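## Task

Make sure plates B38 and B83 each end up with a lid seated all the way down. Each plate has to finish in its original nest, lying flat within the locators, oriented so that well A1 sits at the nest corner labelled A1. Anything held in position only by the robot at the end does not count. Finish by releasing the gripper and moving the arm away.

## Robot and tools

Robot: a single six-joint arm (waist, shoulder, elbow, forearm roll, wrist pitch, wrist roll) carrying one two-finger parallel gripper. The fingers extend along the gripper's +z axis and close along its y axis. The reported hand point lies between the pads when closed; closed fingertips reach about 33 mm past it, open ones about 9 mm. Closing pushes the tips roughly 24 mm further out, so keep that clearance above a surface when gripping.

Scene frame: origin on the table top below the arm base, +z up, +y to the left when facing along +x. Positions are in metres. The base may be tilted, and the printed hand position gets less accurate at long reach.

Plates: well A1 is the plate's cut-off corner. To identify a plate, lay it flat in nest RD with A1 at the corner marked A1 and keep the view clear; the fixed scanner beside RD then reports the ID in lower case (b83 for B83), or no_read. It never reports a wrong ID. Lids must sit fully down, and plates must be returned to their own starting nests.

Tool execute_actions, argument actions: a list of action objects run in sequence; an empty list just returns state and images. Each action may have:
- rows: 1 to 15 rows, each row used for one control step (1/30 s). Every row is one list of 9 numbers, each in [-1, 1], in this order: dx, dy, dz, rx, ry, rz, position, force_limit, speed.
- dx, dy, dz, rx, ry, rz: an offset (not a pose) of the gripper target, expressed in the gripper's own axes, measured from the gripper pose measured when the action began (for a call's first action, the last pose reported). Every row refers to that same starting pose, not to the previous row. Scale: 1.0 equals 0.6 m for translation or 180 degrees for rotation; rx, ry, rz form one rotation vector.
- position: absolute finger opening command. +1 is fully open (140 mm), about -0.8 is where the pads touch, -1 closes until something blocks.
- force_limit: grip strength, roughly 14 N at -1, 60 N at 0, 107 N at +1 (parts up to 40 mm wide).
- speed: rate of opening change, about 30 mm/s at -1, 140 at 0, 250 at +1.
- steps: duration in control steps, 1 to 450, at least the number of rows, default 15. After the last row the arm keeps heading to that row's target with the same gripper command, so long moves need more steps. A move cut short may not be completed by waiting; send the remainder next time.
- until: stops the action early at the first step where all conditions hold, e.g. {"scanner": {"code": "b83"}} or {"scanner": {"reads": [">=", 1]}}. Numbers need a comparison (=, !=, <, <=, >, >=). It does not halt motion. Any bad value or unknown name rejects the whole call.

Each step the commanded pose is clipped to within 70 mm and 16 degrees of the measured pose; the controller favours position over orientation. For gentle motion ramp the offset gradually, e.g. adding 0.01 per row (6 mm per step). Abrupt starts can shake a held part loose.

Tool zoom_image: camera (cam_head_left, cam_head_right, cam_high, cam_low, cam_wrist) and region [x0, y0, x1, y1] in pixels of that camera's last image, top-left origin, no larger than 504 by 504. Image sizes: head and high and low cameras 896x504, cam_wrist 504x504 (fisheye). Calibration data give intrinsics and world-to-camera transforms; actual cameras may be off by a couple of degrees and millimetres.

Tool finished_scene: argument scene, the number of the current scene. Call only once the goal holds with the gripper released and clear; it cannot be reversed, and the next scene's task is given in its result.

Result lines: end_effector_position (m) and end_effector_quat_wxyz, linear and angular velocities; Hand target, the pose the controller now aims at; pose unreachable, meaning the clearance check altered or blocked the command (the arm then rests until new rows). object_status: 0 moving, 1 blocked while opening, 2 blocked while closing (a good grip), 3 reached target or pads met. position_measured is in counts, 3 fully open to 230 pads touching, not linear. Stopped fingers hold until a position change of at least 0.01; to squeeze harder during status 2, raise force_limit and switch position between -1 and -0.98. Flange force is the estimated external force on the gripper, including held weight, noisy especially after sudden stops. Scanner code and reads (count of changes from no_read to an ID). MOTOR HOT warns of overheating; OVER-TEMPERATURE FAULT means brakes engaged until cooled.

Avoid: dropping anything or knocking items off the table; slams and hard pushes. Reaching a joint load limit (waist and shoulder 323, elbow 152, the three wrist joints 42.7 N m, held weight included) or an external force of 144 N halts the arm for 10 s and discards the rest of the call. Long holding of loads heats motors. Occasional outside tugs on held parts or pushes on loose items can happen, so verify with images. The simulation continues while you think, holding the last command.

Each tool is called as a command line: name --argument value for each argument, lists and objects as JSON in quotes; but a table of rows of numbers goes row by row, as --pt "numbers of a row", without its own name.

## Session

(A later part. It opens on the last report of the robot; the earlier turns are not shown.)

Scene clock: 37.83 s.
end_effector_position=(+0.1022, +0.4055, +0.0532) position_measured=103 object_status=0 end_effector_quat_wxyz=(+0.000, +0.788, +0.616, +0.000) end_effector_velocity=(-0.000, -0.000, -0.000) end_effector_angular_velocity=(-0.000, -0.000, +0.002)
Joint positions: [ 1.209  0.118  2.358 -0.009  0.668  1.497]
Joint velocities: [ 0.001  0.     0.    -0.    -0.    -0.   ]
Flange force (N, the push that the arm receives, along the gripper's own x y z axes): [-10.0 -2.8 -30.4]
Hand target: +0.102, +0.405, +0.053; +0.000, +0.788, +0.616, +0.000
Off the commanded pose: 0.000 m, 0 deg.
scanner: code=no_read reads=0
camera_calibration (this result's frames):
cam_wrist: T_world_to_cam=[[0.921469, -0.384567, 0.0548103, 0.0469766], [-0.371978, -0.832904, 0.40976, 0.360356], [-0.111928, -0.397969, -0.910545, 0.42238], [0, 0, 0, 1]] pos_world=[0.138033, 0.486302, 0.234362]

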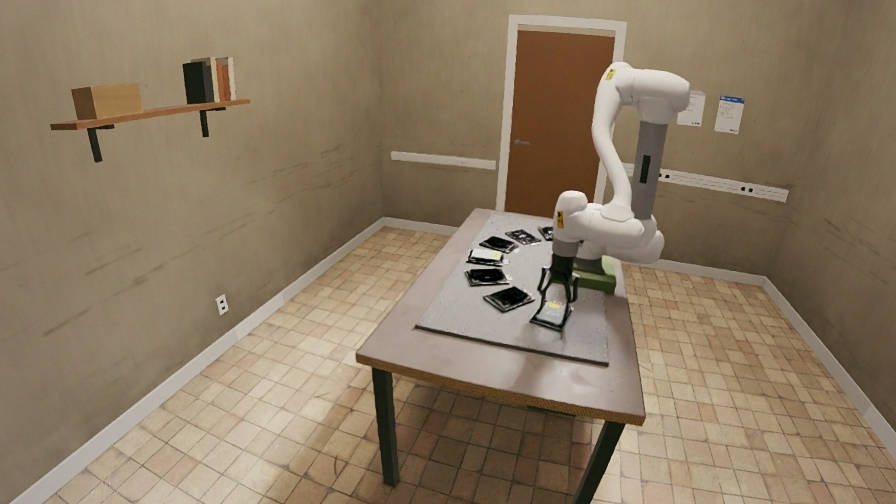

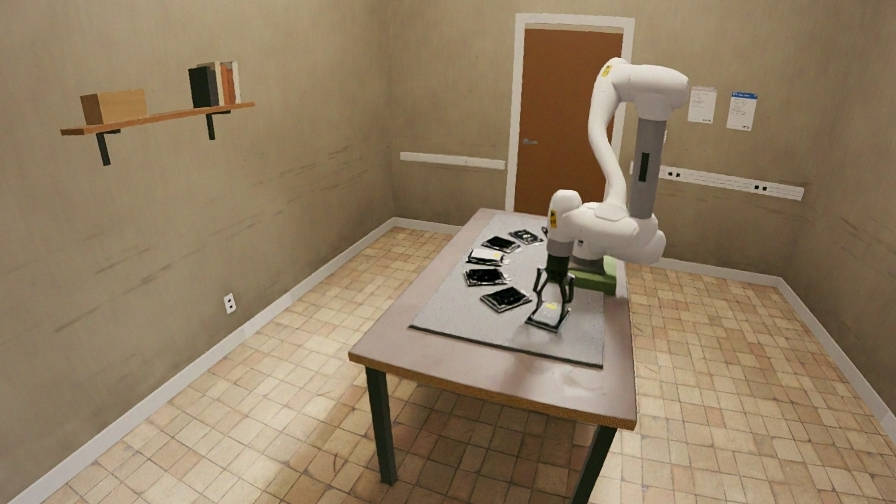

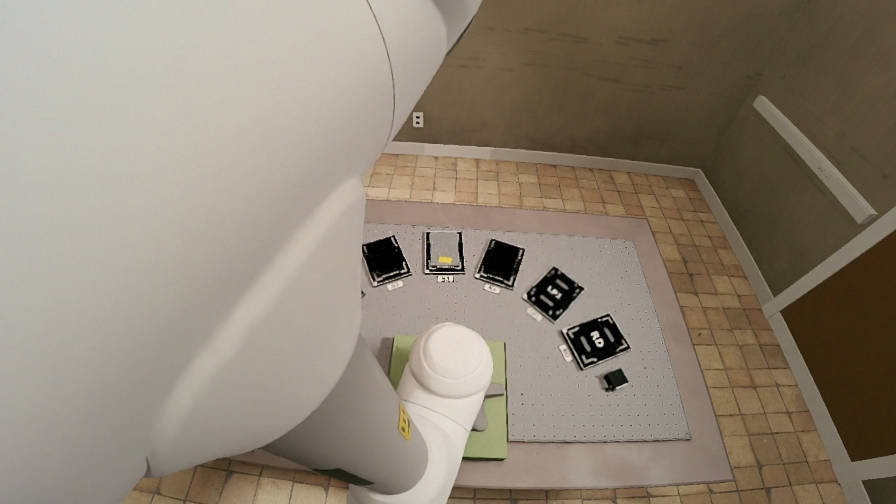

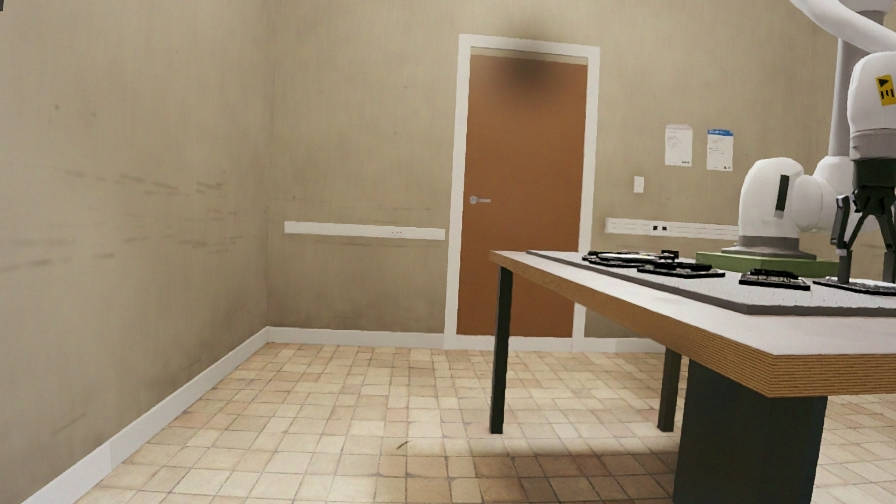

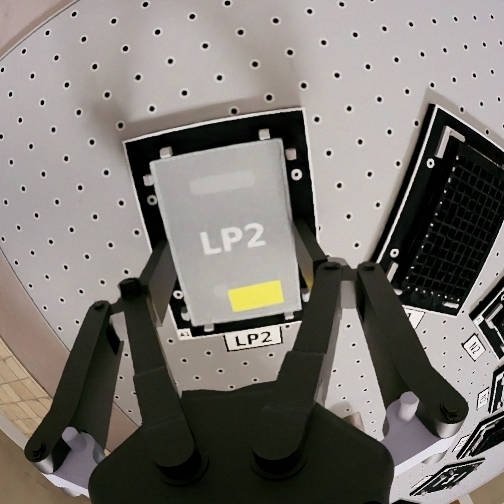

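execute_actions --actions '[]'

Scene clock: 37.87 s.
end_effector_position=(+0.1022, +0.4055, +0.0532) position_measured=103 object_status=2 end_effector_quat_wxyz=(+0.000, +0.788, +0.616, +0.000) end_effector_velocity=(+0.000, -0.000, -0.000) end_effector_angular_velocity=(-0.001, +0.000, -0.002)
Joint positions: [ 1.209  0.118  2.358 -0.009  0.668  1.497]
Joint velocities: [-0.001  0.001 -0.     0.     0.     0.001]
Flange force (N, the push that the arm receives, along the gripper's own x y z axes): [-12.7 0.7 -32.0]
Hand target: +0.102, +0.405, +0.053; +0.000, +0.788, +0.616, +0.000
Off the commanded pose: 0.000 m, 0 deg.
scanner: code=no_read reads=0
camera_calibration (this result's frames):
cam_wrist: T_world_to_cam=[[0.921468, -0.384567, 0.0548103, 0.0469767], [-0.371978, -0.832904, 0.40976, 0.360356], [-0.111929, -0.397969, -0.910545, 0.42238], [0, 0, 0, 1]] pos_world=[0.138033, 0.486302, 0.234362]

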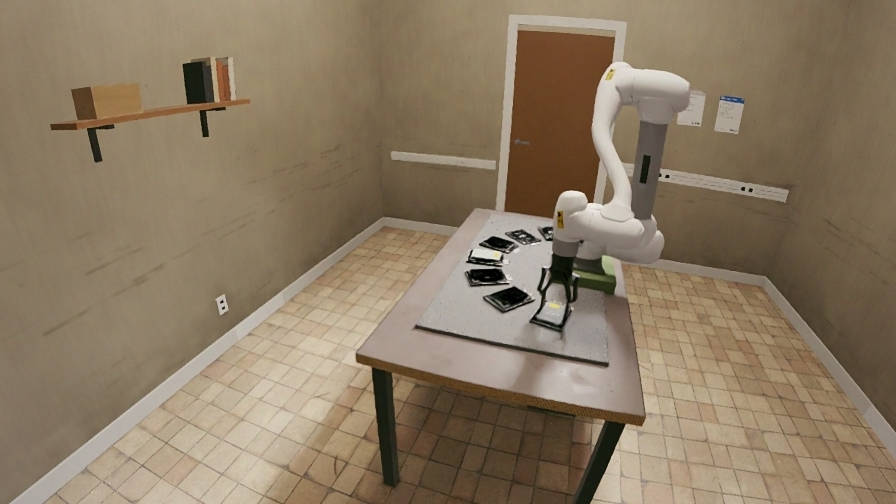

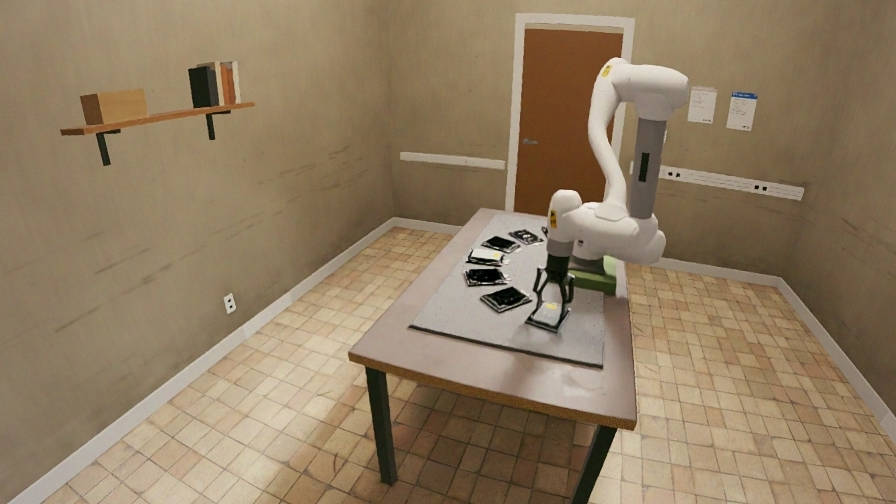

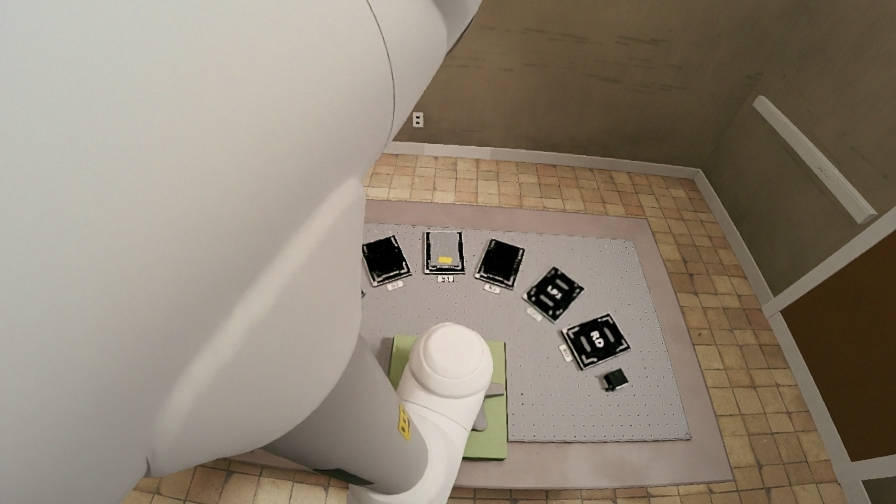

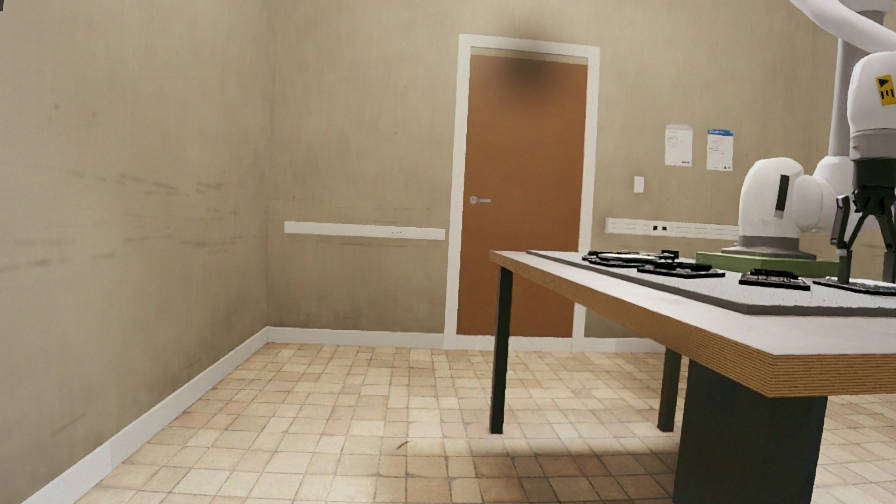

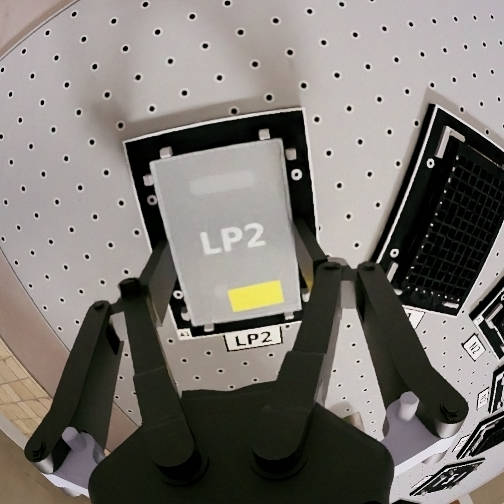

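execute_actions --actions '[{"rows": [[0,0,-0.05,0,0,0,-1,-0.5,-1]], "steps": 1}]'

Scene clock: 37.97 s.
end_effector_position=(+0.1022, +0.4055, +0.0534) position_measured=103 object_status=2 end_effector_quat_wxyz=(+0.000, +0.788, +0.616, +0.000) end_effector_velocity=(-0.001, -0.003, +0.025) end_effector_angular_velocity=(-0.009, +0.003, +0.002)
Joint positions: [ 1.209  0.118  2.358 -0.009  0.669  1.497]
Joint velocities: [ 0.    -0.046 -0.018  0.     0.073 -0.002]
Flange force (N, the push that the arm receives, along the gripper's own x y z axes): [-4.8 -0.8 -22.1]
Hand target: +0.102, +0.406, +0.081; -0.000, +0.788, +0.616, +0.001
Off the commanded pose: 0.030 m, 0 deg.
scanner: code=no_read reads=0
camera_calibration (this result's frames):
cam_wrist: T_world_to_cam=[[0.92147, -0.384562, 0.0548235, 0.0469587], [-0.371965, -0.832852, 0.409877, 0.360209], [-0.111964, -0.398082, -0.910492, 0.42256], [0, 0, 0, 1]] pos_world=[0.138025, 0.486273, 0.234521]

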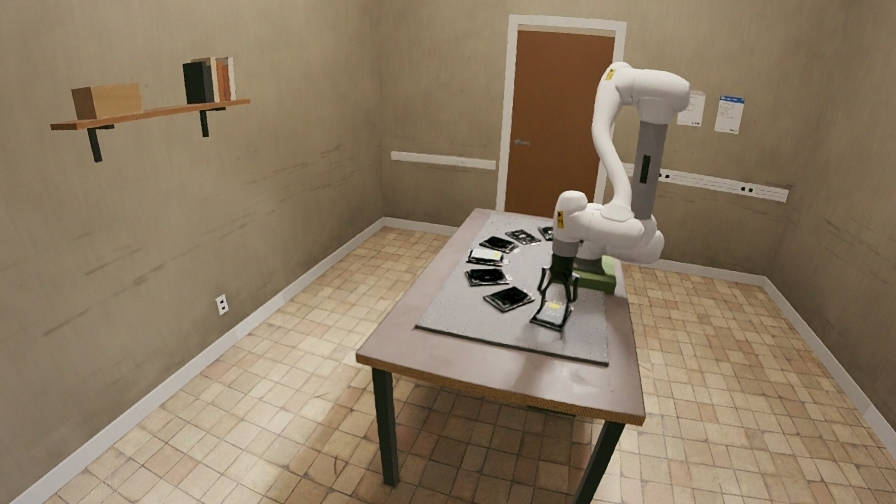

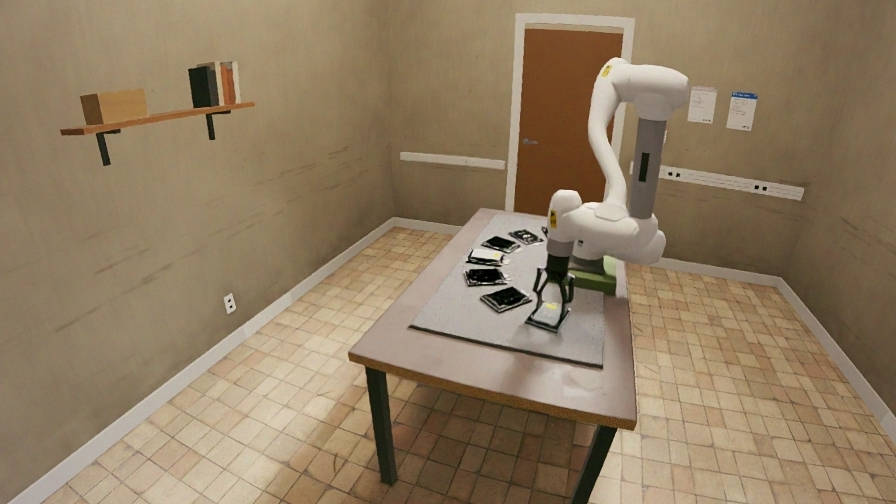

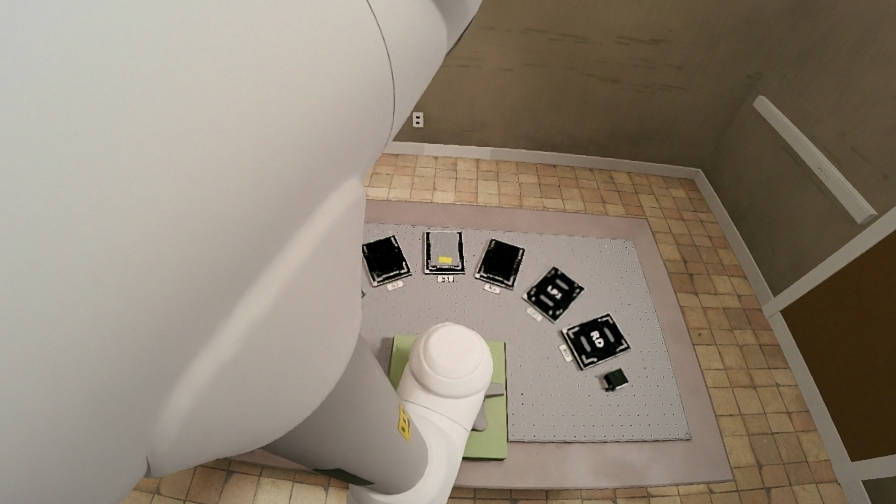

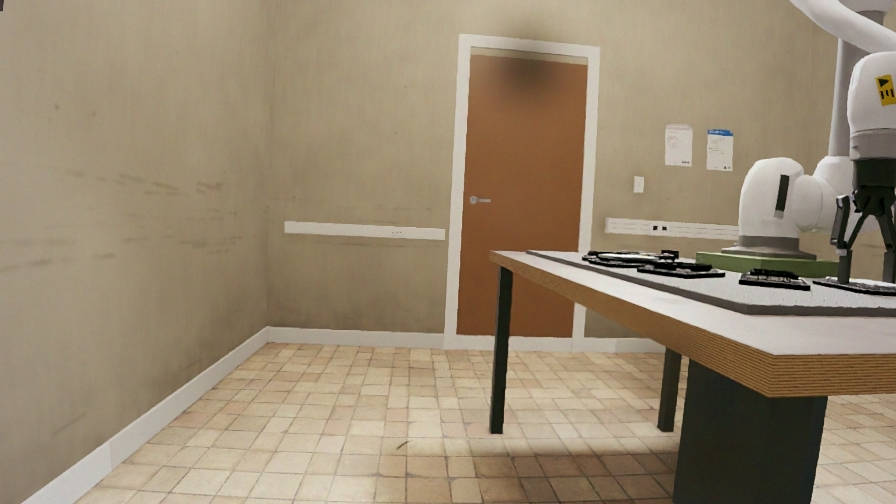

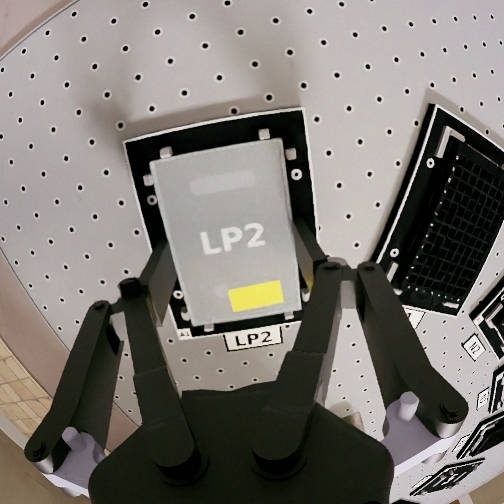

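execute_actions --actions '[]'

Scene clock: 38.10 s.
end_effector_position=(+0.1024, +0.4058, +0.0763) position_measured=103 object_status=2 end_effector_quat_wxyz=(-0.000, +0.788, +0.616, +0.001) end_effector_velocity=(-0.001, +0.001, +0.124) end_effector_angular_velocity=(+0.018, -0.003, -0.004)
Joint positions: [ 1.209  0.078  2.341 -0.009  0.725  1.497]
Joint velocities: [ 0.003 -0.217 -0.09   0.007  0.289 -0.001]
Flange force (N, the push that the arm receives, along the gripper's own x y z axes): [-2.4 6.3 4.9]
Hand target: +0.102, +0.406, +0.081; -0.000, +0.788, +0.616, +0.001
Off the commanded pose: 0.007 m, 0 deg.
scanner: code=no_read reads=0
camera_calibration (this result's frames):
cam_wrist: T_world_to_cam=[[0.921434, -0.384616, 0.0550461, 0.0456976], [-0.372271, -0.833395, 0.408495, 0.351494], [-0.111238, -0.396893, -0.911099, 0.443025], [0, 0, 0, 1]] pos_world=[0.138025, 0.486343, 0.257541]

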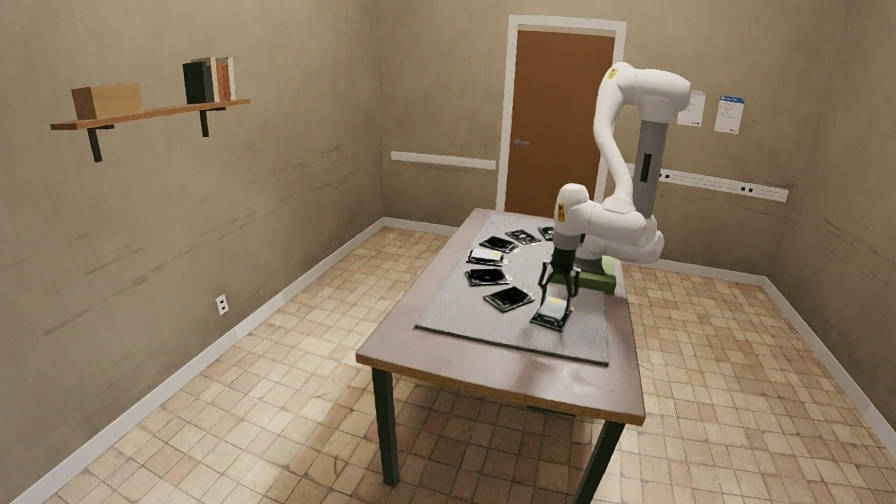

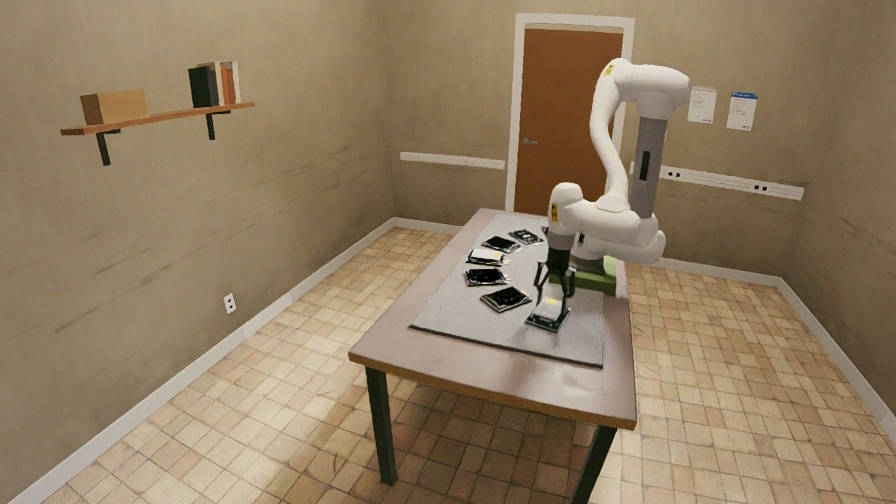

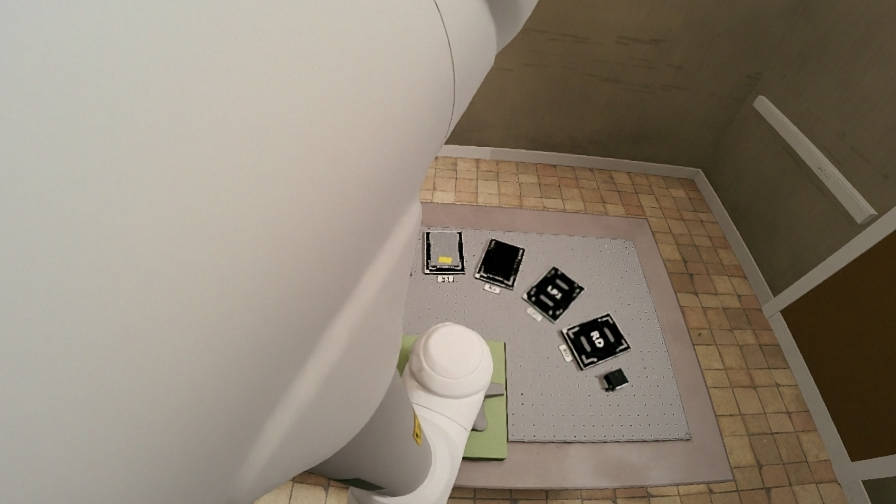

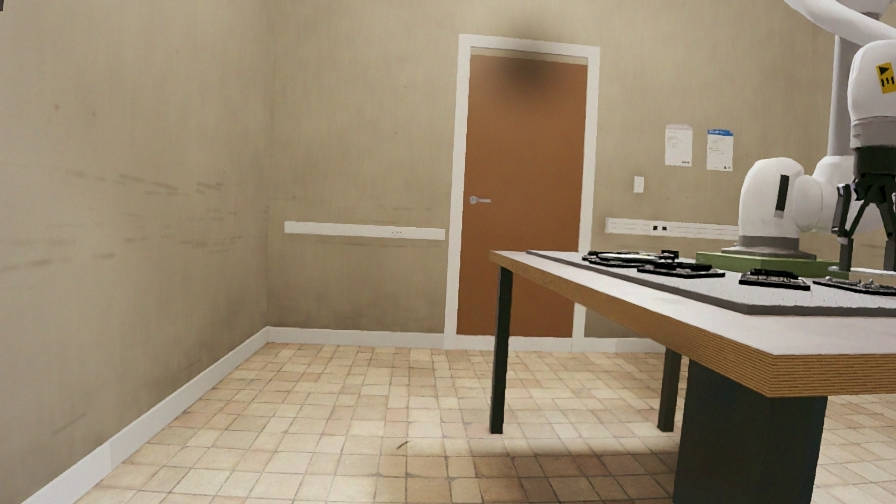

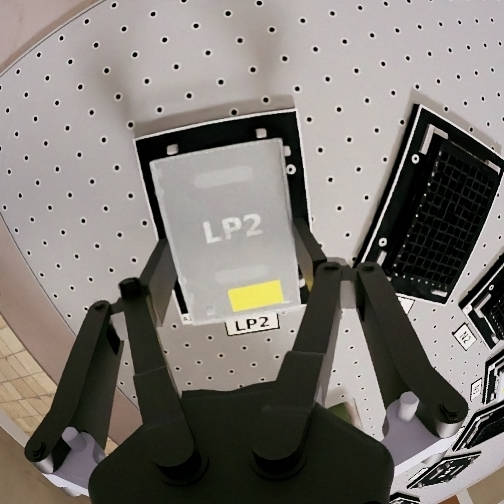

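execute_actions --actions '[{"rows": [[0.010,0.115,-0.0112,0,0,0.0539,-1,-0.5,-1]], "steps": 1}]'

Scene clock: 38.20 s.
end_effector_position=(+0.1024, +0.4055, +0.0806) position_measured=103 object_status=2 end_effector_quat_wxyz=(-0.000, +0.788, +0.616, +0.001) end_effector_velocity=(+0.021, -0.005, +0.006) end_effector_angular_velocity=(-0.012, +0.003, -0.053)
Joint positions: [ 1.209  0.07   2.338 -0.009  0.736  1.497]
Joint velocities: [-0.051 -0.004 -0.012 -0.001  0.028  0.002]
Flange force (N, the push that the arm receives, along the gripper's own x y z axes): [-5.7 1.4 1.9]
Hand target: +0.163, +0.392, +0.083; +0.001, +0.837, +0.547, +0.002
Off the commanded pose: 0.069 m, 10 deg.
scanner: code=no_read reads=0
camera_calibration (this result's frames):
cam_wrist: T_world_to_cam=[[0.921192, -0.385219, 0.0548849, 0.0456274], [-0.372727, -0.83309, 0.4087, 0.34939], [-0.111715, -0.396948, -0.911017, 0.446926], [0, 0, 0, 1]] pos_world=[0.138124, 0.486056, 0.261857]

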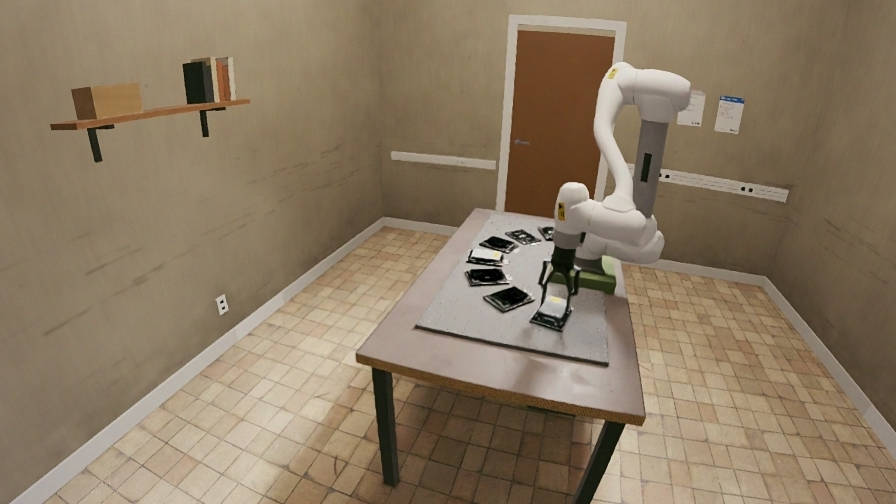

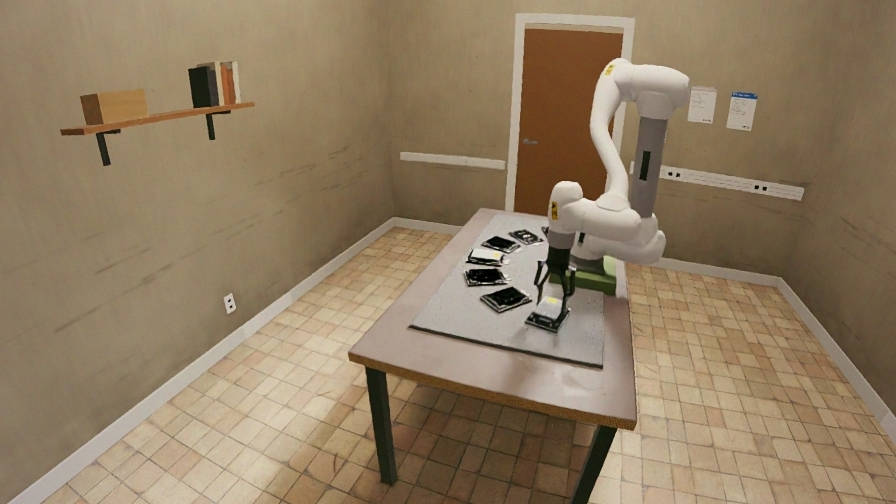

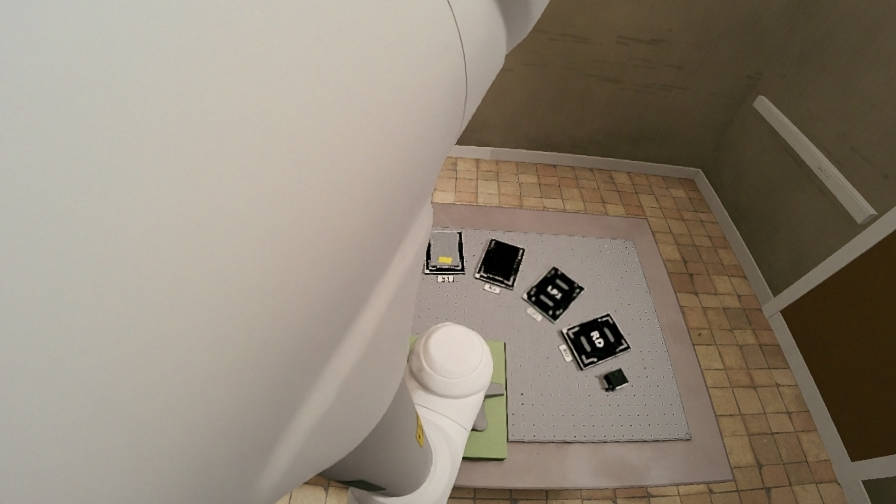

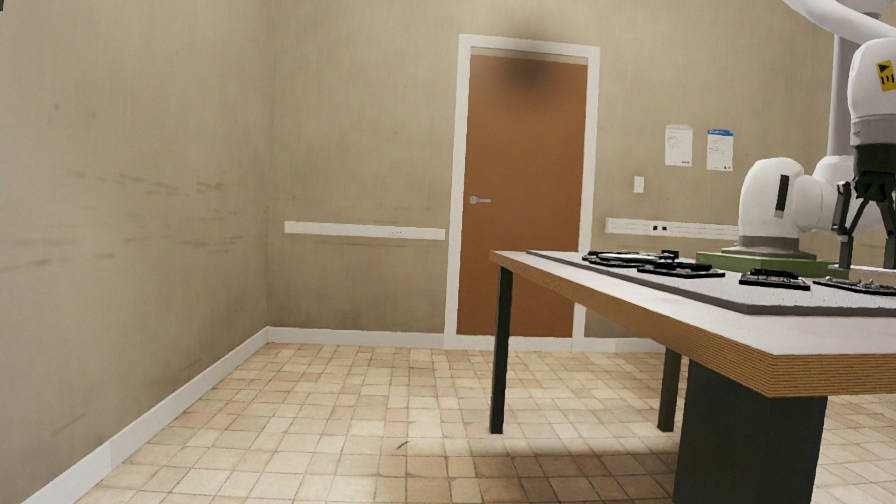

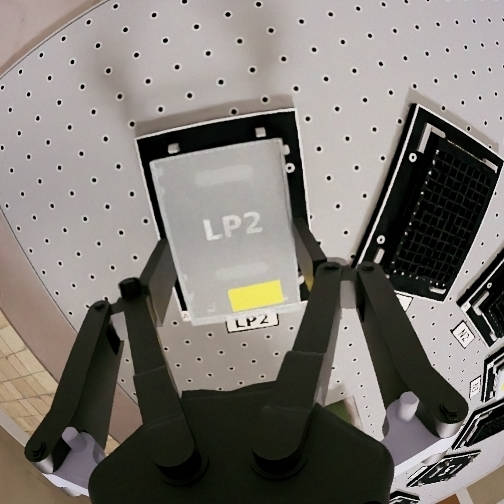

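execute_actions --actions '[{"rows": [[-0.0104,0.1965,-0.004,0,0,0.088,-1,-0.5,-1]], "steps": 1}]'

Scene clock: 42.57 s.
end_effector_position=(+0.1637, +0.3921, +0.0832) position_measured=103 object_status=2 end_effector_quat_wxyz=(+0.001, +0.837, +0.547, +0.002) end_effector_velocity=(+0.023, -0.010, +0.000) end_effector_angular_velocity=(-0.000, +0.002, -0.062)
Joint positions: [ 1.065  0.075  2.325 -0.014  0.742  1.525]
Joint velocities: [-0.06  -0.001  0.     0.002  0.001  0.001]
Flange force (N, the push that the arm receives, along the gripper's own x y z axes): [-1.9 -2.6 3.8]
Hand target: +0.210, +0.370, +0.083; +0.002, +0.865, +0.501, +0.002
Off the commanded pose: 0.056 m, 6 deg.
scanner: code=no_read reads=0
camera_calibration (this result's frames):
cam_wrist: T_world_to_cam=[[0.843556, -0.533896, 0.0580409, 0.0545575], [-0.508275, -0.758799, 0.407285, 0.35321], [-0.173406, -0.373069, -0.911455, 0.451556], [0, 0, 0, 1]] pos_world=[0.211808, 0.465605, 0.264549]

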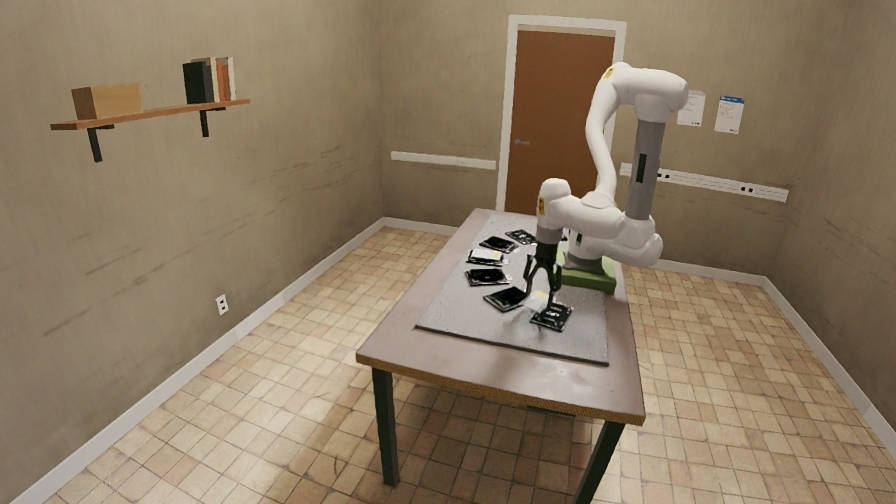

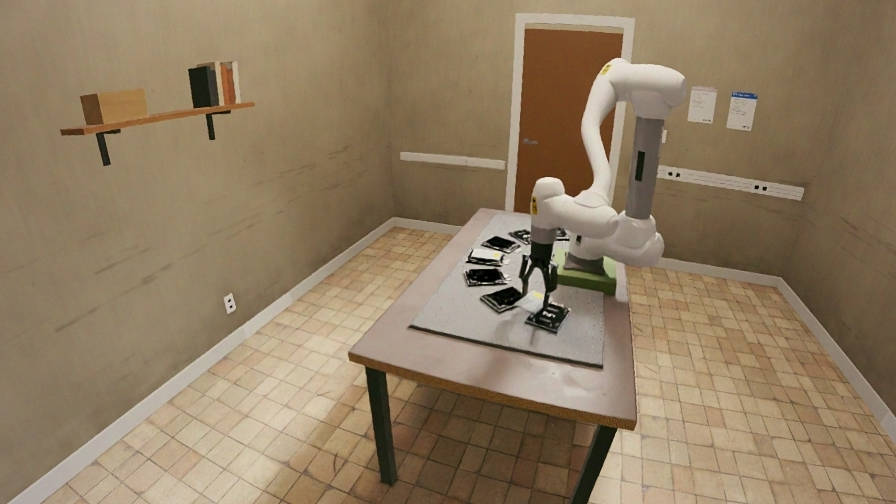

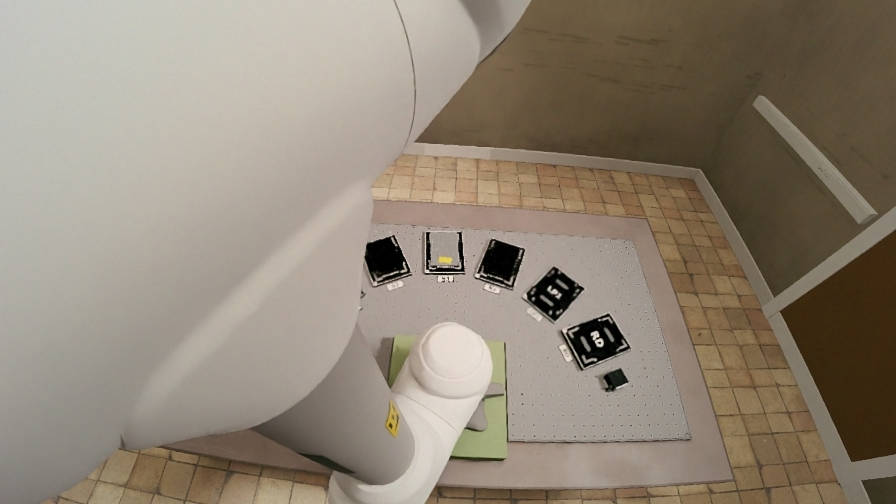

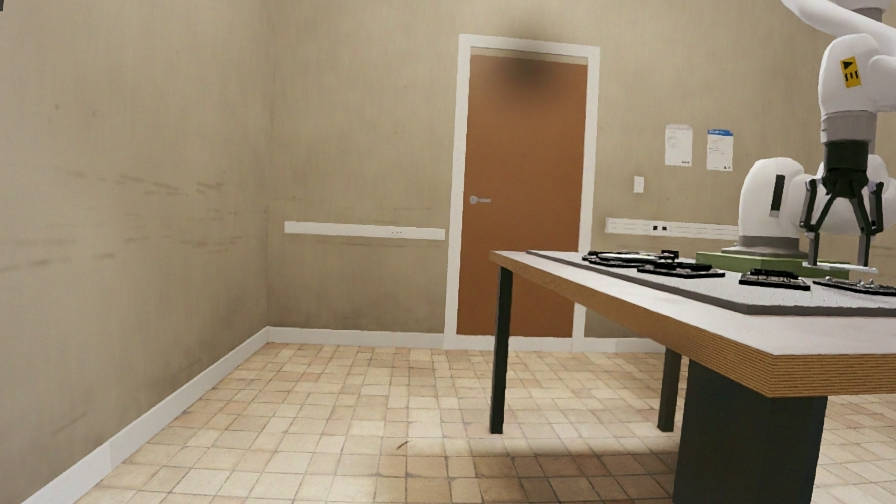

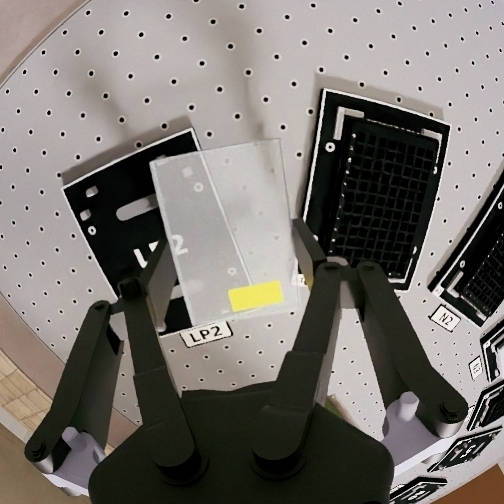

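execute_actions --actions '[{"rows": [[0.0004,0.2020,0,0,0,0.0822,-1,-0.5,-1]], "steps": 1}]'

Scene clock: 42.73 s.
end_effector_position=(+0.1978, +0.3766, +0.0832) position_measured=103 object_status=2 end_effector_quat_wxyz=(+0.001, +0.858, +0.513, +0.002) end_effector_velocity=(+0.256, -0.132, -0.001) end_effector_angular_velocity=(-0.005, +0.004, -0.653)
Joint positions: [ 0.977  0.075  2.324 -0.015  0.742  1.518]
Joint velocities: [-0.675  0.003 -0.006 -0.002  0.005 -0.021]
Flange force (N, the push that the arm receives, along the gripper's own x y z axes): [2.6 0.9 9.7]
Hand target: +0.245, +0.352, +0.084; +0.002, +0.900, +0.436, +0.003
Off the commanded pose: 0.084 m, 10 deg; position clipped at the last step of the last action.
scanner: code=no_read reads=0
camera_calibration (this result's frames):
cam_wrist: T_world_to_cam=[[0.798178, -0.599613, 0.0581081, 0.0512329], [-0.567203, -0.715515, 0.407822, 0.354077], [-0.202958, -0.358474, -0.91121, 0.451992], [0, 0, 0, 1]] pos_world=[0.251676, 0.446094, 0.264482]

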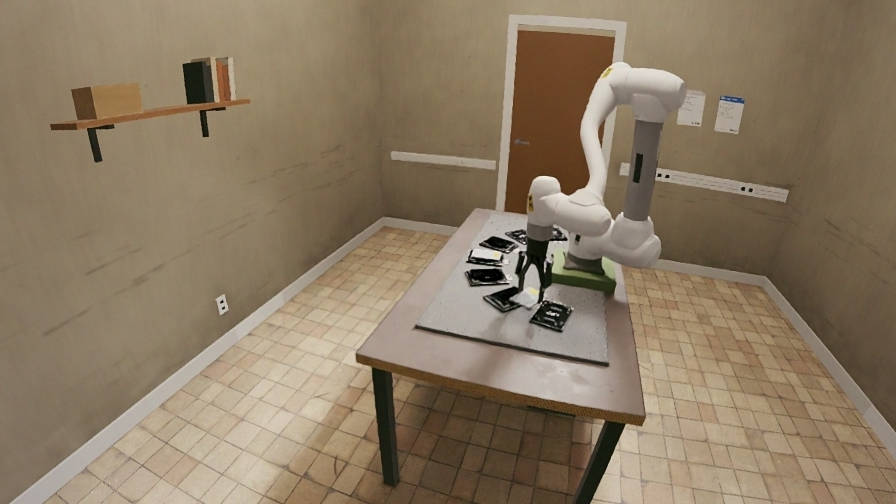

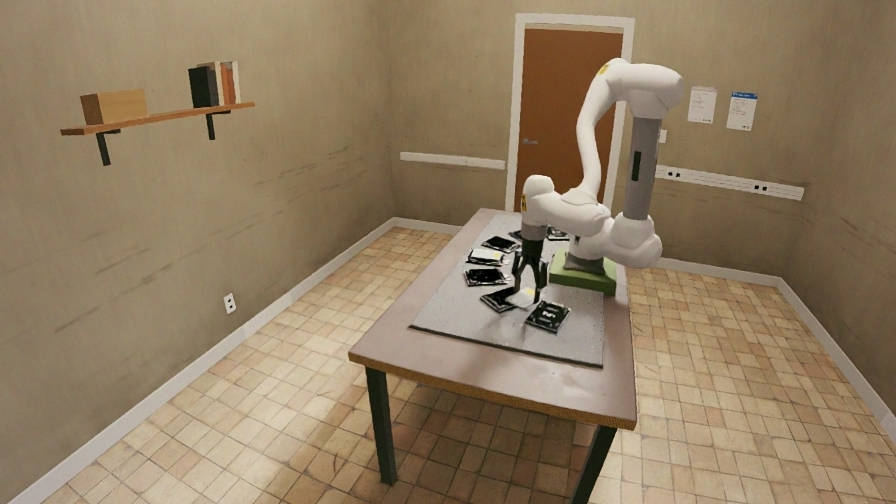

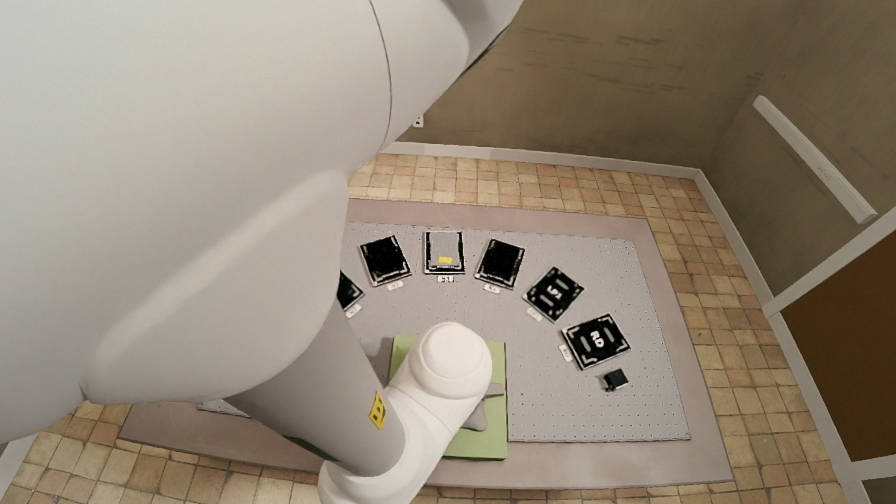

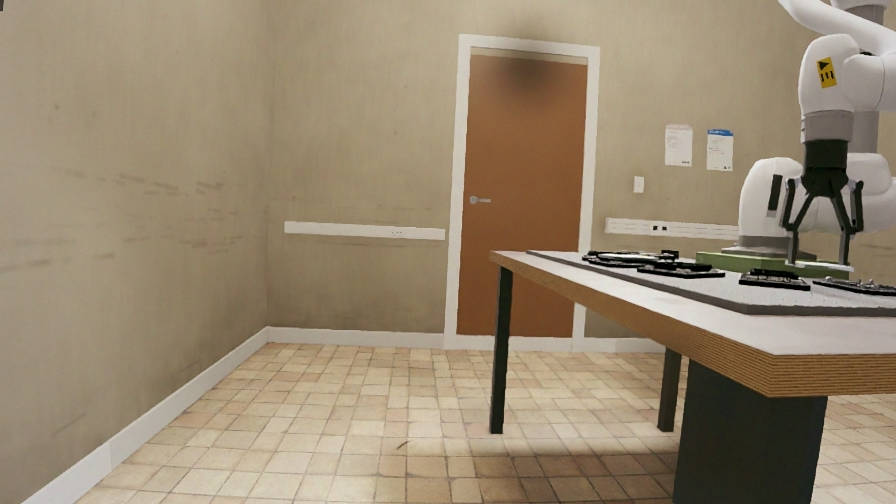

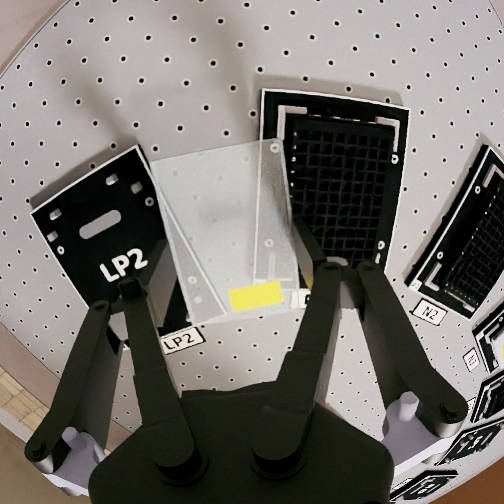

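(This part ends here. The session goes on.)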